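# Swing the folded wire-holder arm fully outward

## Task

On the harness board, find the wire holder whose swing arm is folded in over the board and pivot that arm outward until it reaches its stop. The arm must stay at that fully open position by itself once the robot stops touching it. After that, release it and move the hand away.

## Robot and tools

Robot: one arm with six joints carrying a five-finger right hand. Joint ranges in rad, base to hand: shoulder pan -3.142 to 3.142, shoulder lift -6.283 to 6.283, elbow 0.000 to 3.142, wrist 1, wrist 2 and wrist 3 each -6.283 to 6.283. The elbow cannot quite straighten. Load limits: 138 N m on pan, lift and elbow, and 25.7 N m on each wrist joint. A held object's weight adds to these.

Scene frame: origin on the table top under the arm's base, +z up, and +y to the left when looking along +x. The base may be tilted. Results report the hand point's position in metres and orientation as end_effector_quat_wxyz, plus velocities in m/s and rad/s. The printed position gets less accurate at long reach.

Hand point: fixed to the palm, 0.05 m in front of it, where the index pad meets the thumb tip in a pinch. Its own axes: +z along the straightened fingers, +y outward from the palm, +x across the palm toward the little finger. Straight fingers extend 0.06 to 0.07 m past the point along +z. Across the palm the hand spans 0.08 m on the little-finger side; on the thumb side it spans 0.02 m when the thumb is turned fully in front of the palm and up to 0.09 m otherwise. A rigid wrist bracket on the little-finger side sits 0.03 m beyond the point along +y and 0.11 m from it across the palm; it can collide.

Row format (used by execute_actions and as move's target): 14 numbers, each in [-1, 1], for the single arm. Order: dx, dy, dz, rx, ry, rz, little, ring, middle, index, thumb_bend, thumb_turn, force_limit, speed. The first six are an offset, not a pose: a target displacement measured from the hand point's measured pose at the start of the action (for a call's first action, the last pose reported in this scene), expressed along the hand point's own axes. Every row in an action is relative to that same start, not to the row before. Scale: 1.0 equals 0.6 m or 180 degrees; rx, ry, rz form one rotation vector. Finger numbers are absolute targets: -1 straight/open, +1 fully curled; thumb_bend -1 straight to +1 bent; thumb_turn -1 beside the palm to +1 opposite the fingers. A pinch is roughly index +0.22, thumb_bend +0.75, thumb_turn +0.57. force_limit maps -1..+1 to about 0..10 N at the fingertip (0..15 N for the two thumb motors) and only stops closing motion. speed maps -1..+1 to near zero..full, where full travel takes 0.6 s. Use speed -0.9 or lower to close gently. A motor only starts when its target changes by 0.01 or more; it then locks and holds at least 15 N. To loosen, send a target more open than hand_measured.

Per control step the commanded pose is clipped to within 100 mm and 16 degrees of the measured pose; position wins over orientation if both cannot be met. Arm motion trails commands by about 0.17 s.

Tools:
- execute_actions(actions): a list of actions; each action is a table of up to 15 rows, one row per 1/30 s step, with the last row held for the rest of the 15 steps. An empty list just returns state and images.
- move(target, speed, stop_force, blocking): drives the hand point in a straight line toward the one row given in target (offsets from the last result's pose). speed is in m/s, 0.002 to 0.5, default 0.25; rotation is capped at twice that in rad/s. Paths last 0.5 to 10 s. It does not avoid obstacles. stop_force, in N from 9 to 40, ends the path when push against the motion reaches that much, then backs off two steps; use it with slow speed when pressing into things, not on moves that rotate, and omit it when moving away from a surface. blocking=false returns after 0.5 s; it cannot be combined with stop_force, and further motion is refused until wait or stop shows the end.
- wait(seconds): 0 to 10; lets time run while the arm holds its command.
- stop(): brakes a running move.
- zoom_image(camera, region): camera is cam_high, cam_low or cam_wrist; region is [x0, y0, x1, y1] in pixels, at most 504 by 504.
- show_instructions(): shows the reference image pages.
- finished_scene(scene): ends the current scene given its number; irreversible.

Results: state lines, camera images (cam_high, cam_low, cam_wrist, each 504x504), Wrist force and Wrist torque along the hand's x y z (noisy, offset up to about 4 N, saturating near 50 N; "no reading" is harmless), hand_measured, hand_stopped_by (moving, target, force, stalled, fault), hand_load_n (positive pushes a finger open; a lost grip shows as loads near 0), hand_force_limit, hand_speed. "Hand target" is where the controller is currently heading. "pose unreachable" means the clearance check changed or blocked the command. A move adds a "move:" line: done, off_target, moving, held, fault, or contact (stop_force triggered), with limits such as paced or held and the distance left to target.

Avoid: the arm is stiff, so aiming even slightly into a firm surface can trigger a fault; a joint torque at its limit or 150 N of outside force halts the arm for 10 s. Sustained loads heat motors (warning from 70 °C, brakes at 85 °C). Do not drop, slam, or shove things hard. The robot keeps its last command while you think. Use the reference image to identify the holder, swing it open, confirm it stays put without the hand, then open the fingers and back away before finishing.

Each tool is called after "Call:" in YAML: its name, and indented under it one key for each argument.

Reference images:

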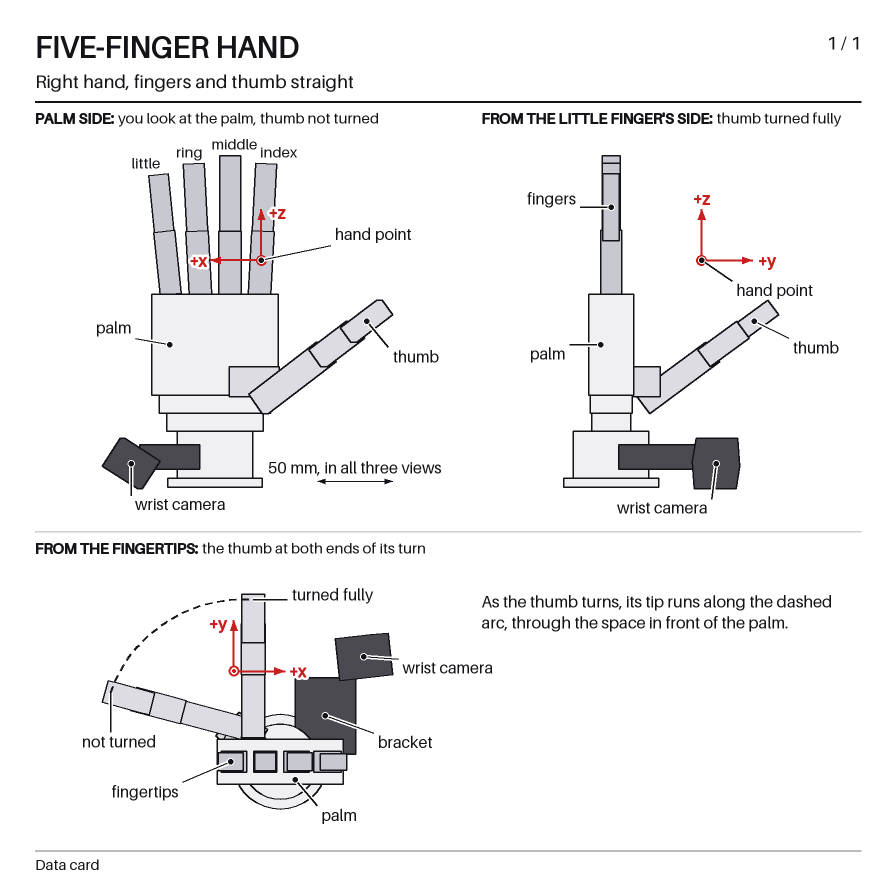

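## Session

I'll start by looking at the current state of the scene.

Call:
execute_actions:
  actions: []

Scene clock: 0.00 s.
end_effector_position=(+0.7587, -0.2431, +0.1960) hand_measured=(-1.000, -1.000, -1.000, -1.000, -1.000, -1.000) hand_load_n=(+0.0, +0.0, +0.0, +0.0, +0.0, +0.0) hand_stopped_by=(target, target, target, target, target, target) hand_force_limit=0.00 hand_speed=-0.80 end_effector_quat_wxyz=(-0.382, +0.694, -0.352, +0.499) end_effector_velocity=(+0.000, -0.000, -0.000) end_effector_angular_velocity=(-0.001, +0.001, -0.001)
Joint positions: [-0.582 -1.278  1.413  0.08   1.081 -4.283]
Joint velocities: [ 0.     0.    -0.     0.     0.002 -0.   ]
Motor temperatures (°C, as the motors report them): [24 23 23 29 28 31]
Wrist force (N, on the end effector, along its own x y z axes, offset not removed): no reading
Wrist torque (N m, same axes, about the end effector's origin, offset not removed): no reading
Hand target: +0.759, -0.243, +0.196; -0.382, +0.694, -0.352, +0.499

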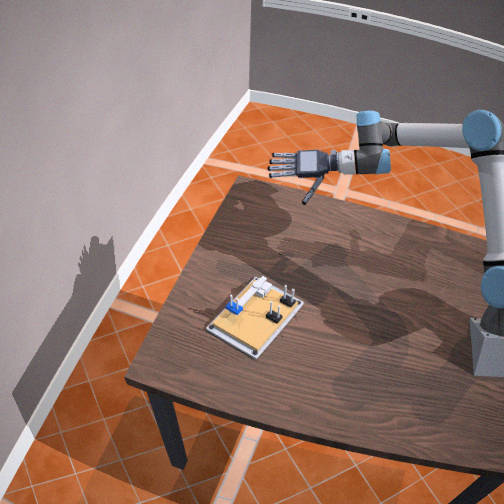

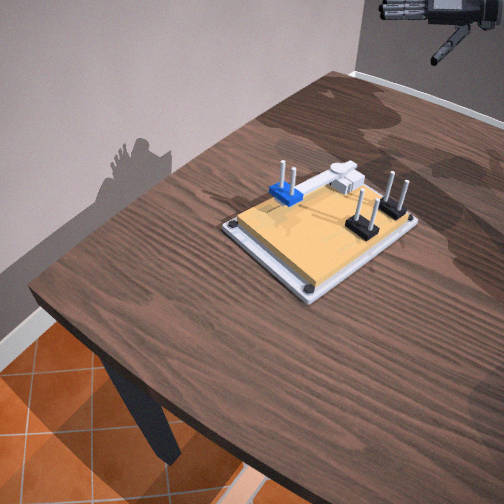

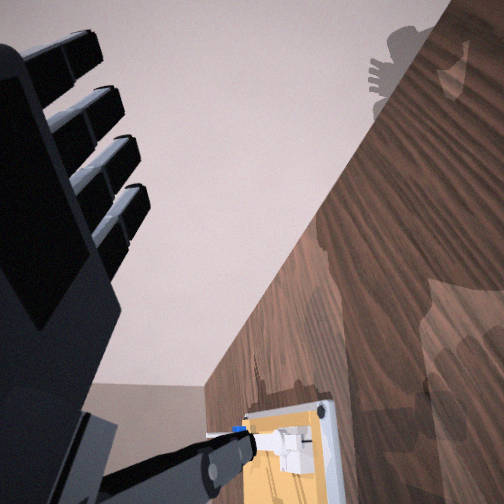

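Call:
zoom_image:
  camera: "cam_low"
  region: [210, 140, 430, 310]

Call:
zoom_image:
  camera: "cam_high"
  region: [195, 265, 315, 365]

Call:
zoom_image:
  camera: "cam_wrist"
  region: [190, 390, 350, 504]

Region (210, 140, 430, 310) of cam_low's 504x504 image, scaled by 2.291, with more detail than that image has; it fills the top 389 rows of this view, and the rest is white.

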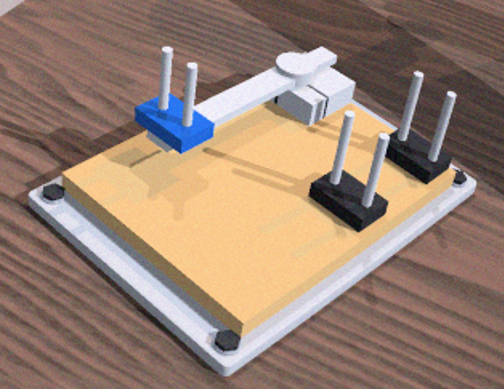

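Region (195, 265, 315, 365) of cam_high's 504x504 image, scaled by 4.200, with more detail than that image has.

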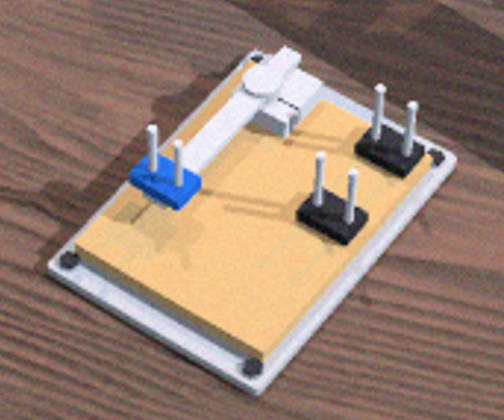

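Region (190, 390, 350, 504) of cam_wrist's 504x504 image, scaled by 3.150, with more detail than that image has; it fills the top 359 rows of this view, and the rest is white.

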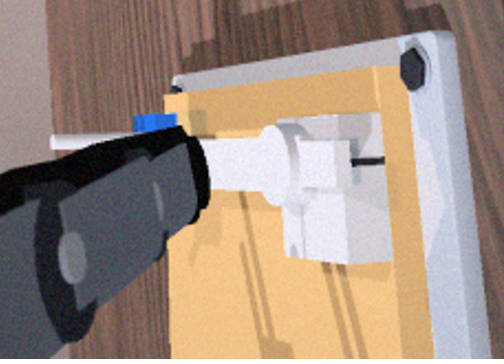

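Call:
zoom_image:
  camera: "cam_low"
  region: [260, 150, 380, 220]

Call:
zoom_image:
  camera: "cam_high"
  region: [220, 270, 280, 325]

Region (260, 150, 380, 220) of cam_low's 504x504 image, scaled by 4.200, with more detail than that image has; it fills the top 294 rows of this view, and the rest is white.

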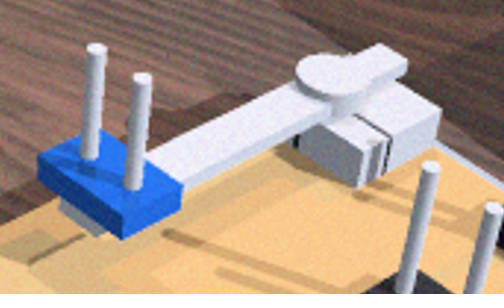

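Region (220, 270, 280, 325) of cam_high's 504x504 image, scaled by 8.400, with more detail than that image has; it fills the top 462 rows of this view, and the rest is white.

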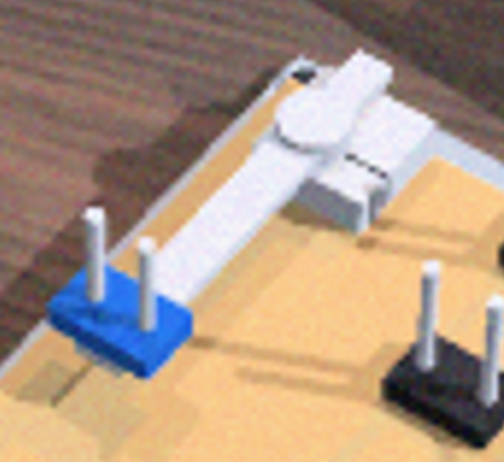

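Call:
move:
  target: [-0.4906, -0.2907, 0.1969, 0.1910, -0.3343, -0.4839, -1, -1, -1, -1, -1, -1, 0, 0.5]
  speed: 0.4

Scene clock: 16.00 s.
end_effector_position=(+0.8154, +0.1143, +0.2004) hand_measured=(-1.000, -1.000, -1.000, -1.000, -1.000, -1.000) hand_load_n=(+0.0, +0.0, +0.0, +0.0, +0.0, +0.0) hand_stopped_by=(target, target, target, target, target, target) hand_force_limit=0.00 hand_speed=0.50 end_effector_quat_wxyz=(-0.225, +0.744, +0.546, +0.314) end_effector_velocity=(+0.002, +0.000, +0.001) end_effector_angular_velocity=(-0.008, +0.015, +0.013)
Joint positions: [-0.062 -0.335  0.112  1.469  1.4   -5.97 ]
Joint velocities: [ 0.003  0.169 -0.351  0.202  0.007 -0.001]
Motor temperatures (°C, as the motors report them): [24 23 23 29 28 31]
Wrist force (N, on the end effector, along its own x y z axes, offset not removed): [-0.2 0.2 0.3]
Wrist torque (N m, same axes, about the end effector's origin, offset not removed): [-0.08 0.10 -0.20]
Hand target: +0.816, +0.114, +0.201; -0.226, +0.744, +0.546, +0.313
Off the commanded pose: 0.001 m, 1 deg.
move: done
camera_calibration (this result's frames):
cam_wrist: T_world_to_cam=[[0.926304, -0.369961, -0.071345, -0.695112], [-0.376376, -0.899831, -0.220558, 0.455565], [0.0173993, 0.231156, -0.972761, 0.287198], [0, 0, 0, 1]] pos_world=[0.810352, 0.0863789, 0.330261]

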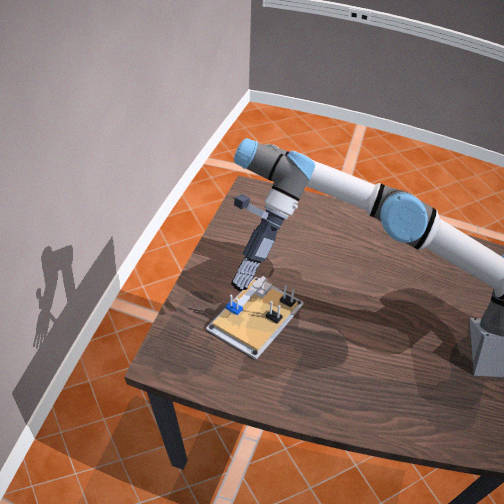

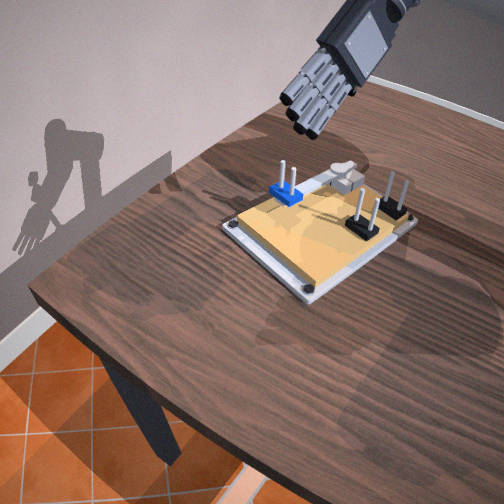

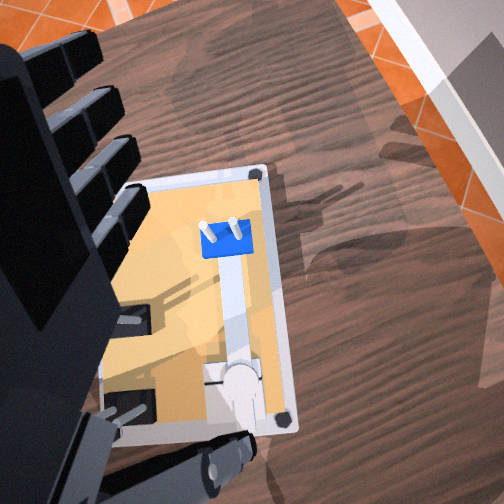

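Call:
zoom_image:
  camera: "cam_wrist"
  region: [90, 190, 340, 440]

Region (90, 190, 340, 440) of cam_wrist's 504x504 image, scaled by 2.016, with more detail than that image has.

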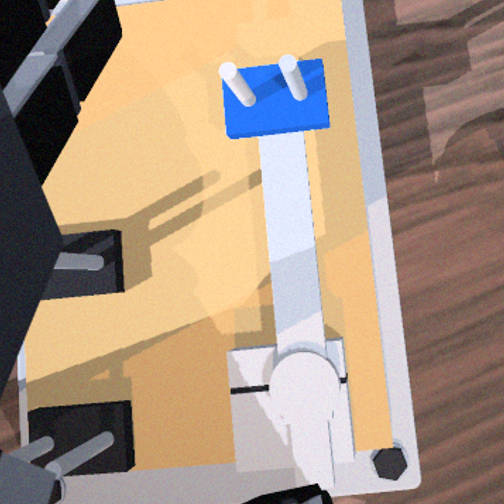

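Call:
move:
  target: [-0.0573, -0.0488, 0.0611, -0.0864, -0.0028, 0.0895, -1, -1, -1, -1, -1, 1, 0, 0.5]
  speed: 0.2

Scene clock: 24.37 s.
end_effector_position=(+0.7886, +0.1249, +0.1501) hand_measured=(-1.000, -1.000, -1.000, -1.000, -1.000, +1.000) hand_load_n=(+0.0, +0.0, +0.0, +0.0, +0.0, +0.0) hand_stopped_by=(target, target, target, target, target, target) hand_force_limit=0.00 hand_speed=0.50 end_effector_quat_wxyz=(-0.162, +0.837, +0.391, +0.346) end_effector_velocity=(-0.000, +0.001, -0.001) end_effector_angular_velocity=(+0.001, -0.010, -0.012)
Joint positions: [-0.018 -0.643  0.865  0.787  1.554 -5.625]
Joint velocities: [ 0.001 -0.009  0.024 -0.03   0.003  0.005]
Motor temperatures (°C, as the motors report them): [24 23 23 29 28 31]
Wrist force (N, on the end effector, along its own x y z axes, offset not removed): [1.2 -0.4 0.8]
Wrist torque (N m, same axes, about the end effector's origin, offset not removed): [-0.19 -0.18 -0.10]
Hand target: +0.789, +0.125, +0.150; -0.162, +0.837, +0.390, +0.347
Off the commanded pose: 0.000 m, 0 deg.
move: done
camera_calibration (this result's frames):
cam_wrist: T_world_to_cam=[[0.715772, -0.693723, -0.0801124, -0.46212], [-0.692372, -0.690018, -0.210942, 0.665512], [0.0910567, 0.206454, -0.97421, 0.181432], [0, 0, 0, 1]] pos_world=[0.775034, 0.101174, 0.280116]

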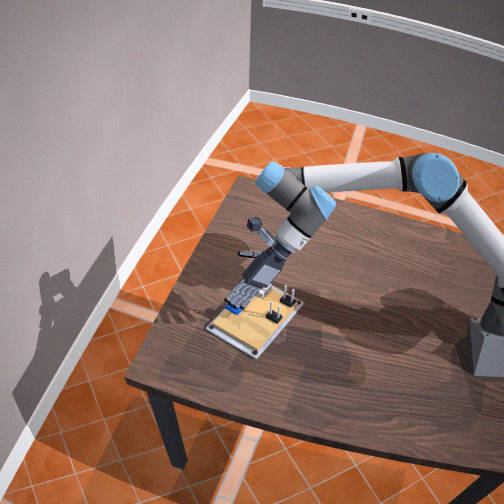

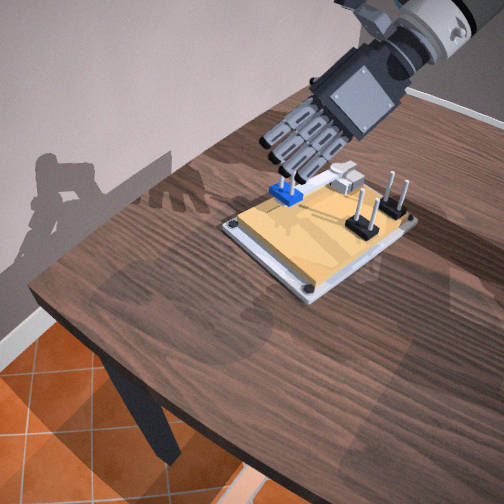

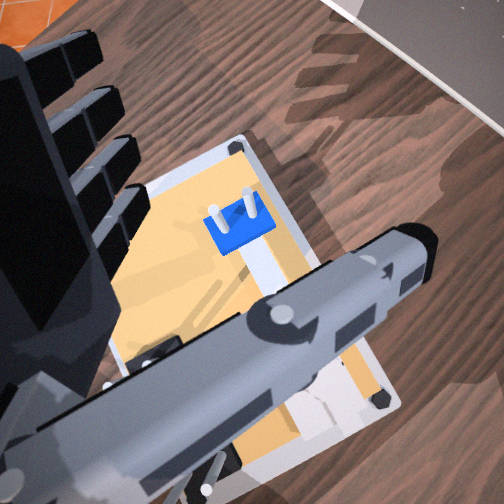

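Call:
zoom_image:
  camera: "cam_wrist"
  region: [100, 130, 300, 300]

Region (100, 130, 300, 300) of cam_wrist's 504x504 image, scaled by 2.520, with more detail than that image has; it fills the top 428 rows of this view, and the rest is white.

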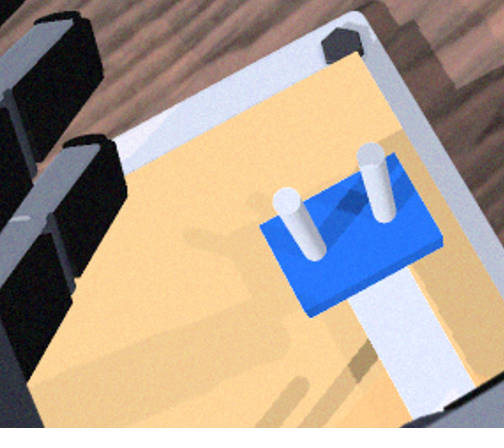

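Call:
move:
  target: [-0.0565, 0.005, 0.0565, 0, 0, 0, -1, -1, -1, -1, -1, 1, 0, 0.5]
  speed: 0.1

Scene clock: 27.27 s.
end_effector_position=(+0.7908, +0.1231, +0.1024) hand_measured=(-1.000, -1.000, -1.000, -1.000, -1.000, +1.000) hand_load_n=(+0.0, +0.0, +0.0, +0.0, +0.0, +0.0) hand_stopped_by=(target, target, target, target, target, target) hand_force_limit=0.00 hand_speed=0.50 end_effector_quat_wxyz=(-0.163, +0.837, +0.391, +0.346) end_effector_velocity=(+0.000, -0.000, -0.003) end_effector_angular_velocity=(-0.001, +0.000, -0.000)
Joint positions: [-0.062 -0.62   0.923  0.707  1.53  -5.662]
Joint velocities: [-0.002  0.002  0.002 -0.004 -0.    -0.002]
Motor temperatures (°C, as the motors report them): [24 23 23 29 28 31]
Wrist force (N, on the end effector, along its own x y z axes, offset not removed): [0.4 -0.1 0.6]
Wrist torque (N m, same axes, about the end effector's origin, offset not removed): [-0.03 0.04 -0.13]
Hand target: +0.791, +0.123, +0.102; -0.163, +0.837, +0.391, +0.346
Off the commanded pose: 0.000 m, 0 deg.
move: done
camera_calibration (this result's frames):
cam_wrist: T_world_to_cam=[[0.715756, -0.693733, -0.0801745, -0.468772], [-0.692391, -0.689989, -0.210975, 0.655699], [0.0910405, 0.206518, -0.974198, 0.135233], [0, 0, 0, 1]] pos_world=[0.777214, 0.0992947, 0.232496]

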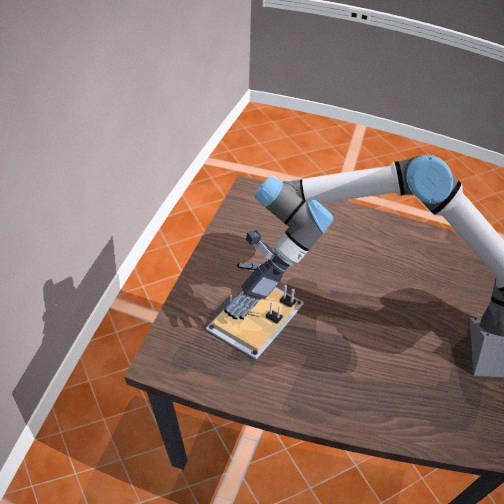

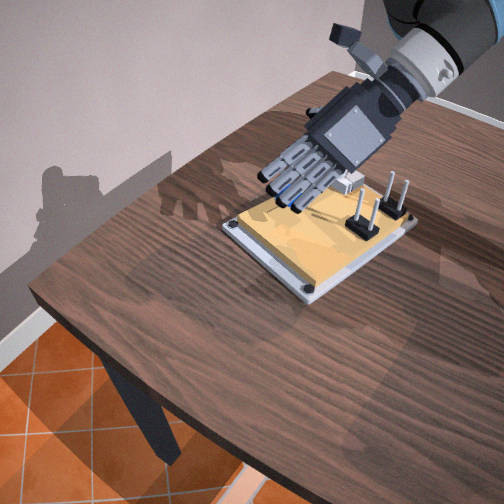

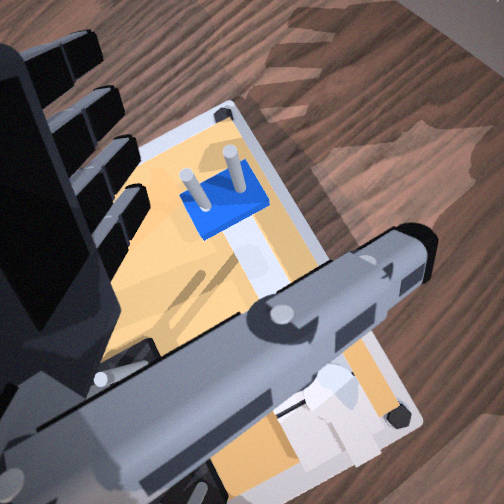

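Call:
zoom_image:
  camera: "cam_wrist"
  region: [90, 100, 300, 280]

Call:
zoom_image:
  camera: "cam_low"
  region: [230, 120, 400, 250]

Region (90, 100, 300, 280) of cam_wrist's 504x504 image, scaled by 2.400, with more detail than that image has; it fills the top 432 rows of this view, and the rest is white.

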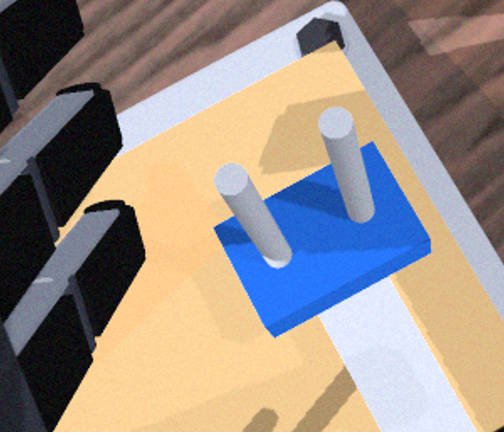

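Region (230, 120, 400, 250) of cam_low's 504x504 image, scaled by 2.965, with more detail than that image has; it fills the top 385 rows of this view, and the rest is white.

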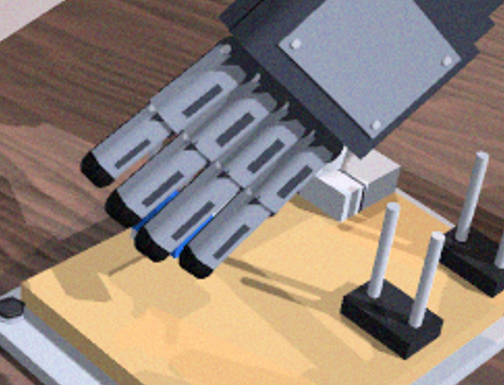

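Call:
zoom_image:
  camera: "cam_wrist"
  region: [250, 330, 430, 490]

Region (250, 330, 430, 490) of cam_wrist's 504x504 image, scaled by 2.800, with more detail than that image has.

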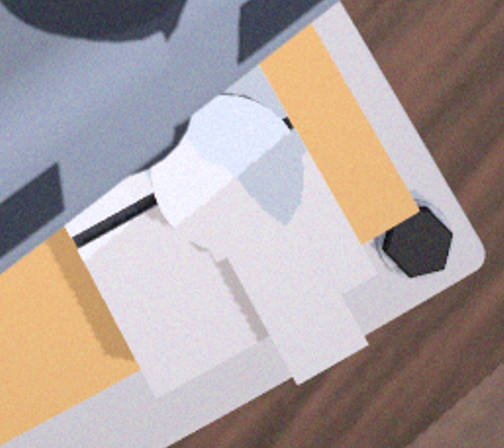

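Call:
move:
  target: [0.002, 0.0724, 0.002, -0.0393, 0, 0.0393, -1, -1, -1, -1, -1, 1, 0, 0.5]
  speed: 0.05
  stop_force: 15

Scene clock: 32.60 s.
end_effector_position=(+0.8249, +0.0966, +0.1023) hand_measured=(-1.000, -1.000, -1.000, -1.000, -1.000, +1.000) hand_load_n=(+0.0, +0.0, +0.0, +0.0, +0.0, +0.0) hand_stopped_by=(target, target, target, target, target, target) hand_force_limit=0.00 hand_speed=0.50 end_effector_quat_wxyz=(-0.132, +0.868, +0.317, +0.359) end_effector_velocity=(+0.002, -0.002, -0.000) end_effector_angular_velocity=(-0.001, +0.001, -0.011)
Joint positions: [-0.064 -0.579  0.818  0.676  1.606 -5.541]
Joint velocities: [-0.     0.004 -0.009  0.     0.006  0.008]
Motor temperatures (°C, as the motors report them): [24 23 23 29 28 31]
Wrist force (N, on the end effector, along its own x y z axes, offset not removed): [1.1 -1.6 0.7]
Wrist torque (N m, same axes, about the end effector's origin, offset not removed): [0.01 -0.03 -0.02]
Hand target: +0.825, +0.096, +0.102; -0.132, +0.868, +0.316, +0.359
Off the commanded pose: 0.000 m, 0 deg.
move: done
camera_calibration (this result's frames):
cam_wrist: T_world_to_cam=[[0.585446, -0.806766, -0.0798887, -0.393163], [-0.800998, -0.560408, -0.210583, 0.738037], [0.125121, 0.187276, -0.974306, 0.111237], [0, 0, 0, 1]] pos_world=[0.807424, 0.0755793, 0.232388]

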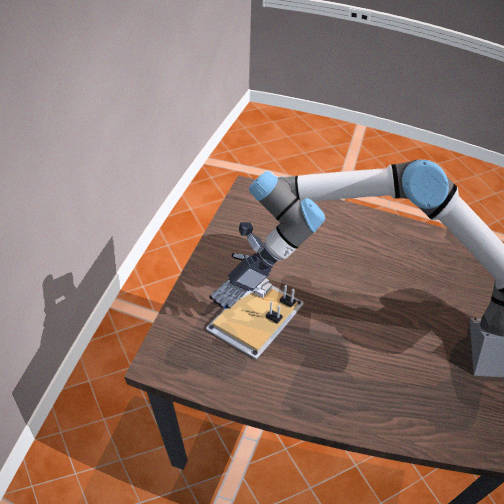

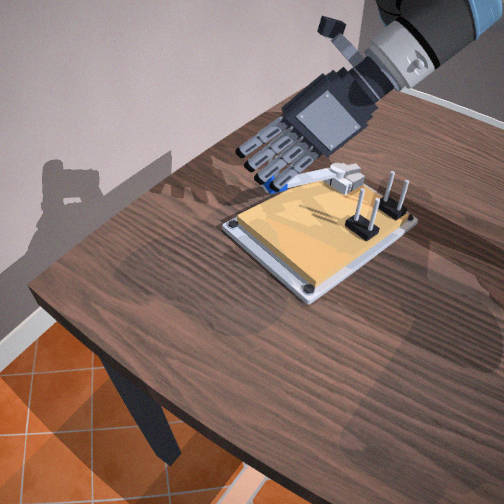

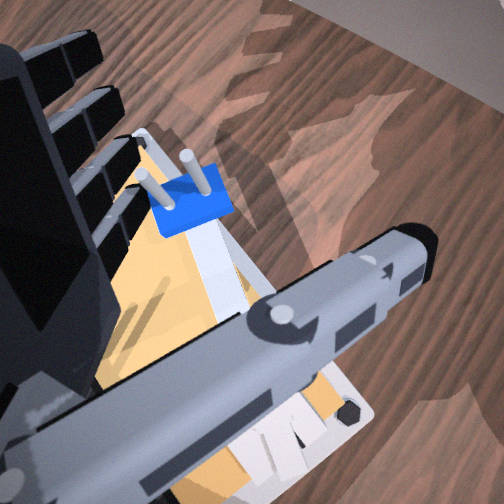

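Call:
zoom_image:
  camera: "cam_wrist"
  region: [80, 110, 280, 290]

Call:
zoom_image:
  camera: "cam_low"
  region: [220, 110, 390, 240]

Region (80, 110, 280, 290) of cam_wrist's 504x504 image, scaled by 2.520, with more detail than that image has; it fills the top 454 rows of this view, and the rest is white.

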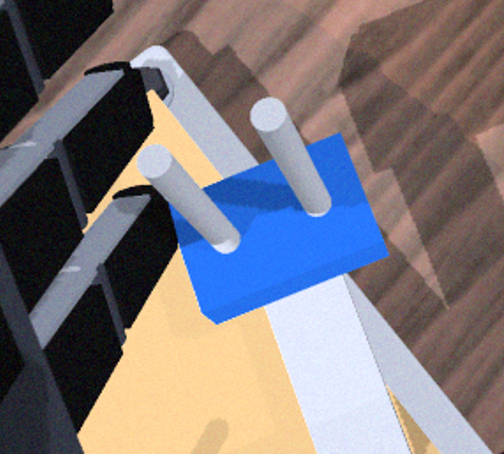

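Region (220, 110, 390, 240) of cam_low's 504x504 image, scaled by 2.965, with more detail than that image has; it fills the top 385 rows of this view, and the rest is white.

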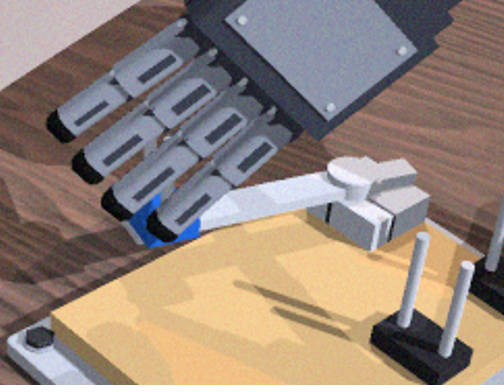

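Call:
move:
  target: [-0.0123, 0.0676, -0.0021, -0.0786, 0, 0.0786, -1, -1, -1, -1, -1, 1, 0, 0.5]
  speed: 0.12
  stop_force: 15

Scene clock: 35.67 s.
end_effector_position=(+0.8462, +0.0618, +0.0979) hand_measured=(-1.000, -1.000, -1.000, -1.000, -1.000, +1.000) hand_load_n=(+0.0, +0.0, +0.0, +0.0, +0.0, +0.0) hand_stopped_by=(target, target, target, target, target, target) hand_force_limit=0.00 hand_speed=0.50 end_effector_quat_wxyz=(-0.067, +0.910, +0.162, +0.376) end_effector_velocity=(+0.001, -0.001, -0.000) end_effector_angular_velocity=(-0.001, +0.001, -0.014)
Joint positions: [-0.041 -0.553  0.776  0.534  1.809 -5.299]
Joint velocities: [ 0.001  0.004 -0.006 -0.002  0.01   0.009]
Motor temperatures (°C, as the motors report them): [24 23 23 29 28 31]
Wrist force (N, on the end effector, along its own x y z axes, offset not removed): [1.6 -1.9 -0.5]
Wrist torque (N m, same axes, about the end effector's origin, offset not removed): [-0.14 -0.18 -0.14]
Hand target: +0.846, +0.062, +0.098; -0.067, +0.910, +0.161, +0.376
Off the commanded pose: 0.000 m, 0 deg.
move: done
camera_calibration (this result's frames):
cam_wrist: T_world_to_cam=[[0.275776, -0.957958, -0.0791497, -0.162808], [-0.944033, -0.254422, -0.209931, 0.836733], [0.180968, 0.132614, -0.974507, 0.0669398], [0, 0, 0, 1]] pos_world=[0.822688, 0.0480425, 0.228003]

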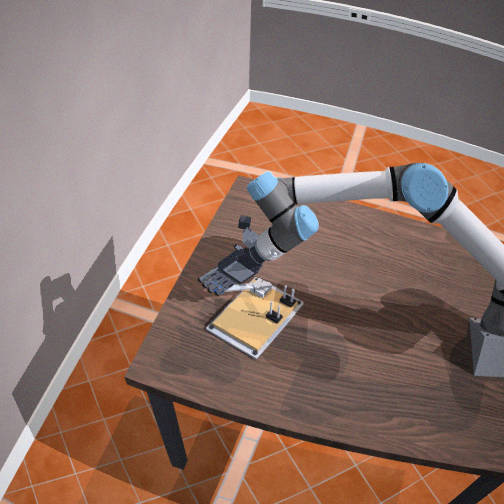

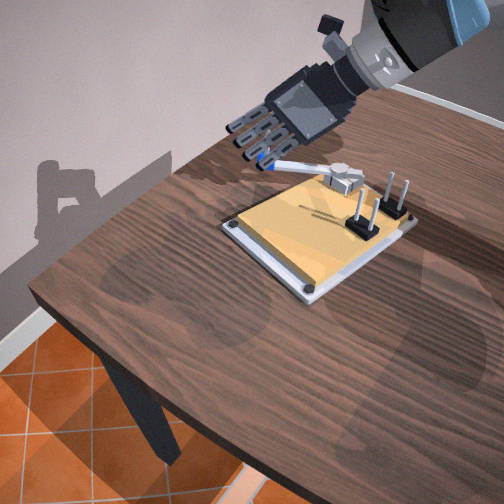

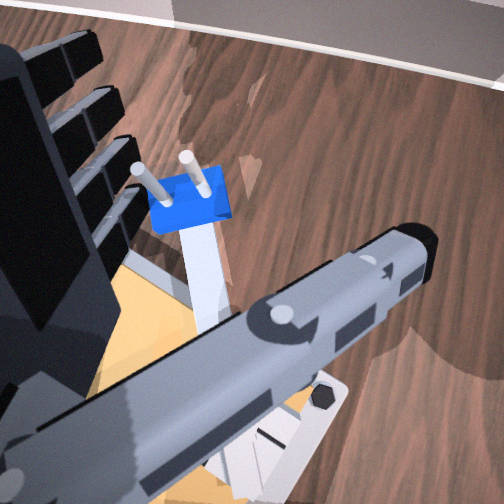

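Call:
move:
  target: [-0.0193, 0.0688, -0.0193, -0.0786, 0, 0.0786, -1, -1, -1, -1, -1, 1, 0, 0.5]
  speed: 0.12
  stop_force: 12

Scene clock: 37.80 s.
end_effector_position=(+0.8450, +0.0175, +0.0979) hand_measured=(-1.000, -1.000, -1.000, -1.000, -1.000, +1.000) hand_load_n=(+0.0, +0.0, +0.0, +0.0, +0.0, +0.0) hand_stopped_by=(target, target, target, target, target, target) hand_force_limit=0.00 hand_speed=0.50 end_effector_quat_wxyz=(-0.001, +0.924, +0.003, +0.382) end_effector_velocity=(+0.000, -0.002, -0.000) end_effector_angular_velocity=(-0.000, +0.001, -0.014)
Joint positions: [-0.027 -0.541  0.748  0.434  2.037 -5.084]
Joint velocities: [ 0.001  0.003 -0.006 -0.     0.01   0.009]
Motor temperatures (°C, as the motors report them): [24 23 23 29 28 31]
Wrist force (N, on the end effector, along its own x y z axes, offset not removed): [-0.7 -2.6 1.1]
Wrist torque (N m, same axes, about the end effector's origin, offset not removed): [-0.26 -0.01 -0.25]
Hand target: +0.845, +0.017, +0.098; -0.001, +0.924, +0.002, +0.381
Off the commanded pose: 0.000 m, 0 deg.
move: done
camera_calibration (this result's frames):
cam_wrist: T_world_to_cam=[[-0.0668824, -0.994686, -0.078266, 0.0852568], [-0.974344, 0.0820062, -0.209593, 0.844072], [0.214898, 0.0622398, -0.974651, 0.045544], [0, 0, 0, 1]] pos_world=[0.818331, 0.0127499, 0.227974]

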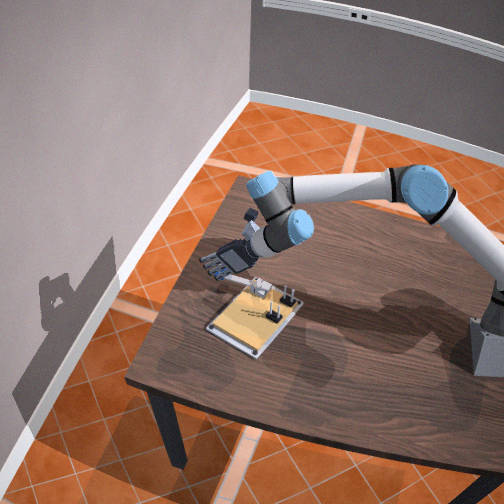

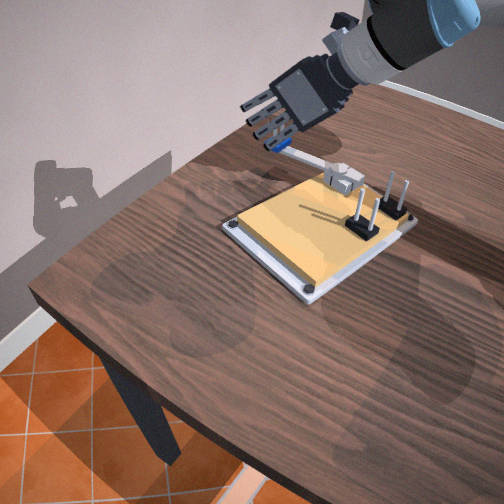

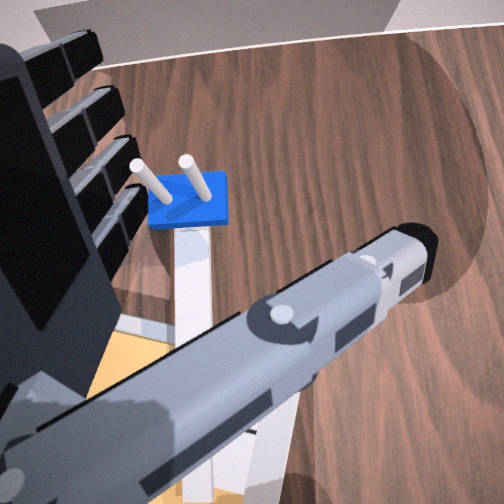

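Call:
zoom_image:
  camera: "cam_low"
  region: [230, 90, 390, 210]

Call:
zoom_image:
  camera: "cam_wrist"
  region: [80, 130, 280, 350]

Region (230, 90, 390, 210) of cam_low's 504x504 image, scaled by 3.150, with more detail than that image has; it fills the top 378 rows of this view, and the rest is white.

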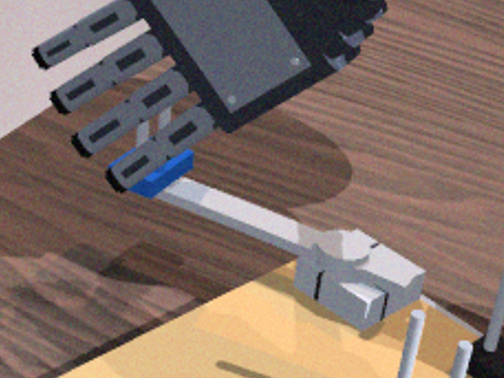

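Region (80, 130, 280, 350) of cam_wrist's 504x504 image, scaled by 2.291, with more detail than that image has; it fills the left 458 columns of this view, and the rest is white.

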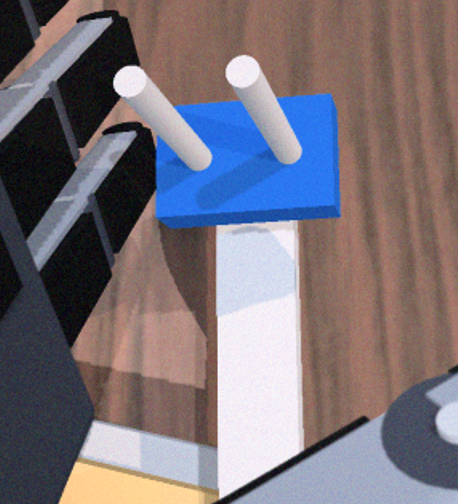

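Call:
move:
  target: [-0.0035, 0.03, -0.0035, 0, 0, 0, -1, -1, -1, -1, -1, 1, 0, 0.5]
  speed: 0.03
  stop_force: 9

Scene clock: 39.53 s.
end_effector_position=(+0.8422, -0.0002, +0.0979) hand_measured=(-1.000, -1.000, -1.000, -1.000, -1.000, +1.000) hand_load_n=(+0.0, +0.0, +0.0, +0.0, +0.0, +0.0) hand_stopped_by=(target, target, target, target, target, target) hand_force_limit=0.00 hand_speed=0.50 end_effector_quat_wxyz=(-0.001, +0.924, +0.003, +0.381) end_effector_velocity=(-0.001, -0.003, +0.000) end_effector_angular_velocity=(-0.001, +0.000, -0.001)
Joint positions: [-0.049 -0.575  0.788  0.421  2.02  -5.098]
Joint velocities: [-0.003 -0.005  0.007 -0.003 -0.001 -0.003]
Motor temperatures (°C, as the motors report them): [24 23 23 29 28 31]
Wrist force (N, on the end effector, along its own x y z axes, offset not removed): [0.2 -2.1 0.3]
Wrist torque (N m, same axes, about the end effector's origin, offset not removed): [-0.13 0.28 -0.08]
Hand target: +0.842, -0.000, +0.098; -0.001, +0.924, +0.003, +0.382
Off the commanded pose: 0.000 m, 0 deg.
move: done
camera_calibration (this result's frames):
cam_wrist: T_world_to_cam=[[-0.0669376, -0.994681, -0.078291, 0.06751], [-0.974353, 0.0820614, -0.209527, 0.842747], [0.214837, 0.0622579, -0.974664, 0.0472982], [0, 0, 0, 1]] pos_world=[0.815491, -0.00495077, 0.227963]

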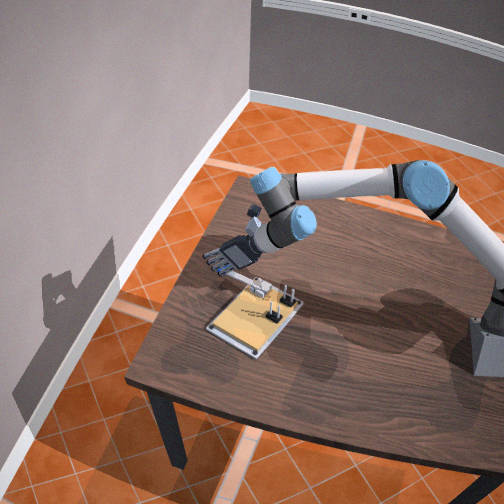

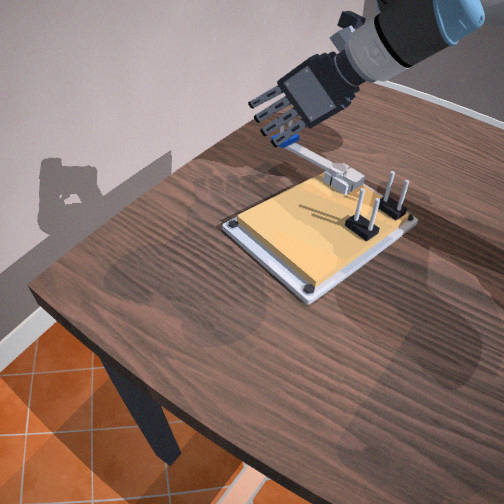

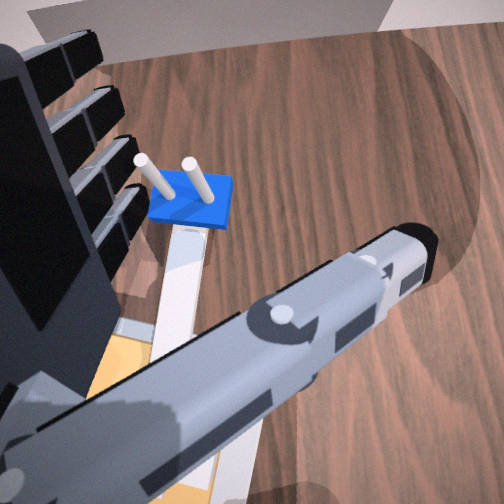

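Call:
move:
  target: [0, 0, 0, 0, 0, 0, -1, -1, -1, -0.5, -1, 1, 0.2, -0.8]
  speed: 0.03

Scene clock: 40.60 s.
end_effector_position=(+0.8422, -0.0002, +0.0978) hand_measured=(-1.000, -1.000, -1.000, -0.870, -1.000, +1.000) hand_load_n=(+0.0, +0.0, +0.0, +7.5, +0.0, +0.0) hand_stopped_by=(target, target, target, force, target, target) hand_force_limit=0.20 hand_speed=-0.80 end_effector_quat_wxyz=(-0.001, +0.924, +0.003, +0.381) end_effector_velocity=(+0.000, +0.000, +0.000) end_effector_angular_velocity=(-0.000, +0.000, -0.000)
Joint positions: [-0.049 -0.575  0.788  0.421  2.02  -5.098]
Joint velocities: [ 0.     0.    -0.001  0.     0.001  0.   ]
Motor temperatures (°C, as the motors report them): [24 23 23 29 28 31]
Wrist force (N, on the end effector, along its own x y z axes, offset not removed): [-0.2 -6.9 3.5]
Wrist torque (N m, same axes, about the end effector's origin, offset not removed): [0.05 0.01 -0.13]
Hand target: +0.842, -0.000, +0.098; -0.001, +0.924, +0.003, +0.382
Off the commanded pose: 0.000 m, 0 deg.
move: done
camera_calibration (this result's frames):
cam_wrist: T_world_to_cam=[[-0.0669063, -0.994684, -0.078283, 0.0674784], [-0.974365, 0.0820264, -0.209486, 0.84273], [0.214793, 0.0622603, -0.974673, 0.0473157], [0, 0, 0, 1]] pos_world=[0.815478, -0.00495233, 0.22794]

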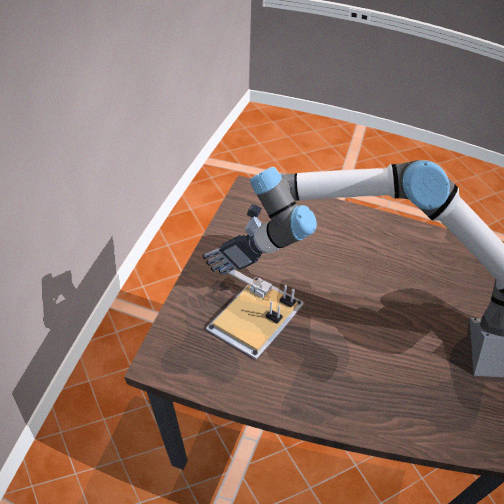

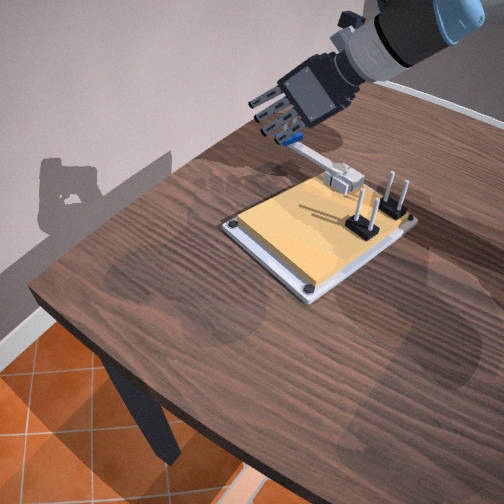

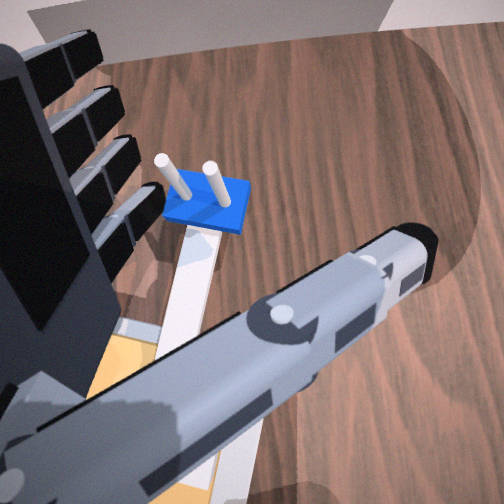

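Call:
zoom_image:
  camera: "cam_low"
  region: [260, 120, 380, 210]

Call:
zoom_image:
  camera: "cam_high"
  region: [200, 250, 300, 320]

Region (260, 120, 380, 210) of cam_low's 504x504 image, scaled by 4.200, with more detail than that image has; it fills the top 378 rows of this view, and the rest is white.

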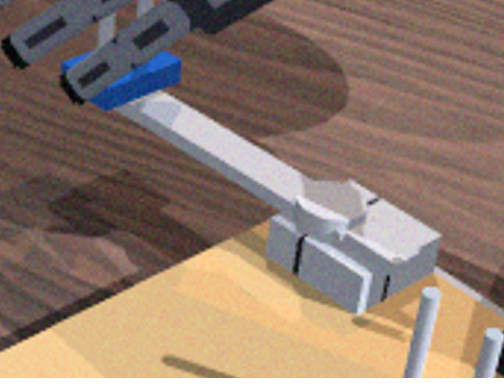

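Region (200, 250, 300, 320) of cam_high's 504x504 image, scaled by 5.040, with more detail than that image has; it fills the top 353 rows of this view, and the rest is white.

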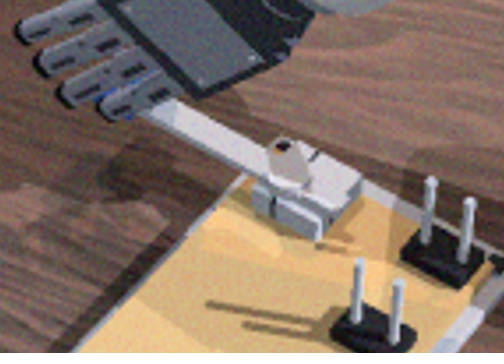

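Call:
move:
  target: [0.059, -0.05, -0.13, 0, 0, 0, -1, -1, -1, -1, -1, 1, 0.2, 0.3]
  speed: 0.15

Scene clock: 42.27 s.
end_effector_position=(+0.8122, +0.0295, +0.1778) hand_measured=(-1.000, -1.000, -1.000, -1.000, -1.000, +1.000) hand_load_n=(+0.0, +0.0, +0.0, +0.0, +0.0, +0.0) hand_stopped_by=(target, target, target, target, target, target) hand_force_limit=0.20 hand_speed=0.30 end_effector_quat_wxyz=(-0.001, +0.924, +0.003, +0.382) end_effector_velocity=(-0.001, +0.001, +0.003) end_effector_angular_velocity=(+0.000, +0.001, +0.000)
Joint positions: [ 0.058 -0.631  0.775  0.525  2.105 -5.025]
Joint velocities: [ 0.004 -0.001 -0.002  0.005  0.003  0.003]
Motor temperatures (°C, as the motors report them): [24 23 23 29 28 31]
Wrist force (N, on the end effector, along its own x y z axes, offset not removed): [0.4 0.5 1.8]
Wrist torque (N m, same axes, about the end effector's origin, offset not removed): [-0.08 -0.05 -0.13]
Hand target: +0.812, +0.030, +0.178; -0.001, +0.924, +0.003, +0.381
Off the commanded pose: 0.000 m, 0 deg.
move: done
camera_calibration (this result's frames):
cam_wrist: T_world_to_cam=[[-0.0668695, -0.994701, -0.0780974, 0.101177], [-0.974355, 0.0819551, -0.20956, 0.827871], [0.21485, 0.0620814, -0.974672, 0.129785], [0, 0, 0, 1]] pos_world=[0.785522, 0.0247358, 0.307888]

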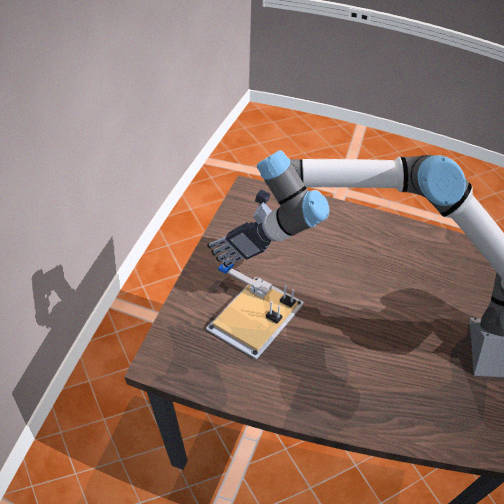

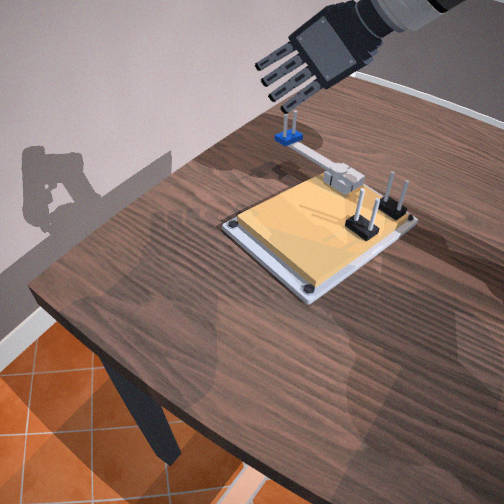

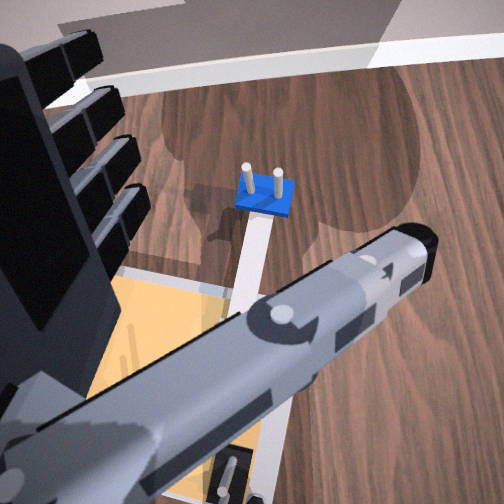

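Call:
zoom_image:
  camera: "cam_low"
  region: [260, 100, 380, 210]

Region (260, 100, 380, 210) of cam_low's 504x504 image, scaled by 4.200, with more detail than that image has; it fills the top 462 rows of this view, and the rest is white.

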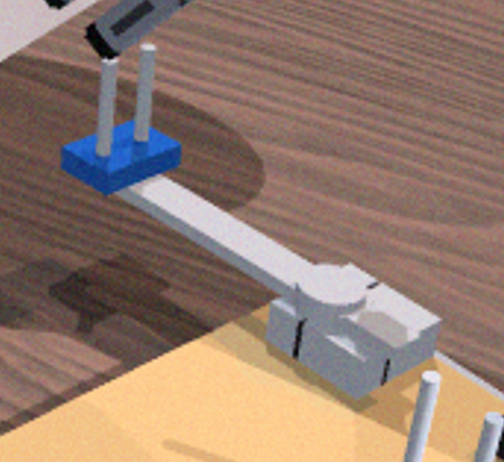

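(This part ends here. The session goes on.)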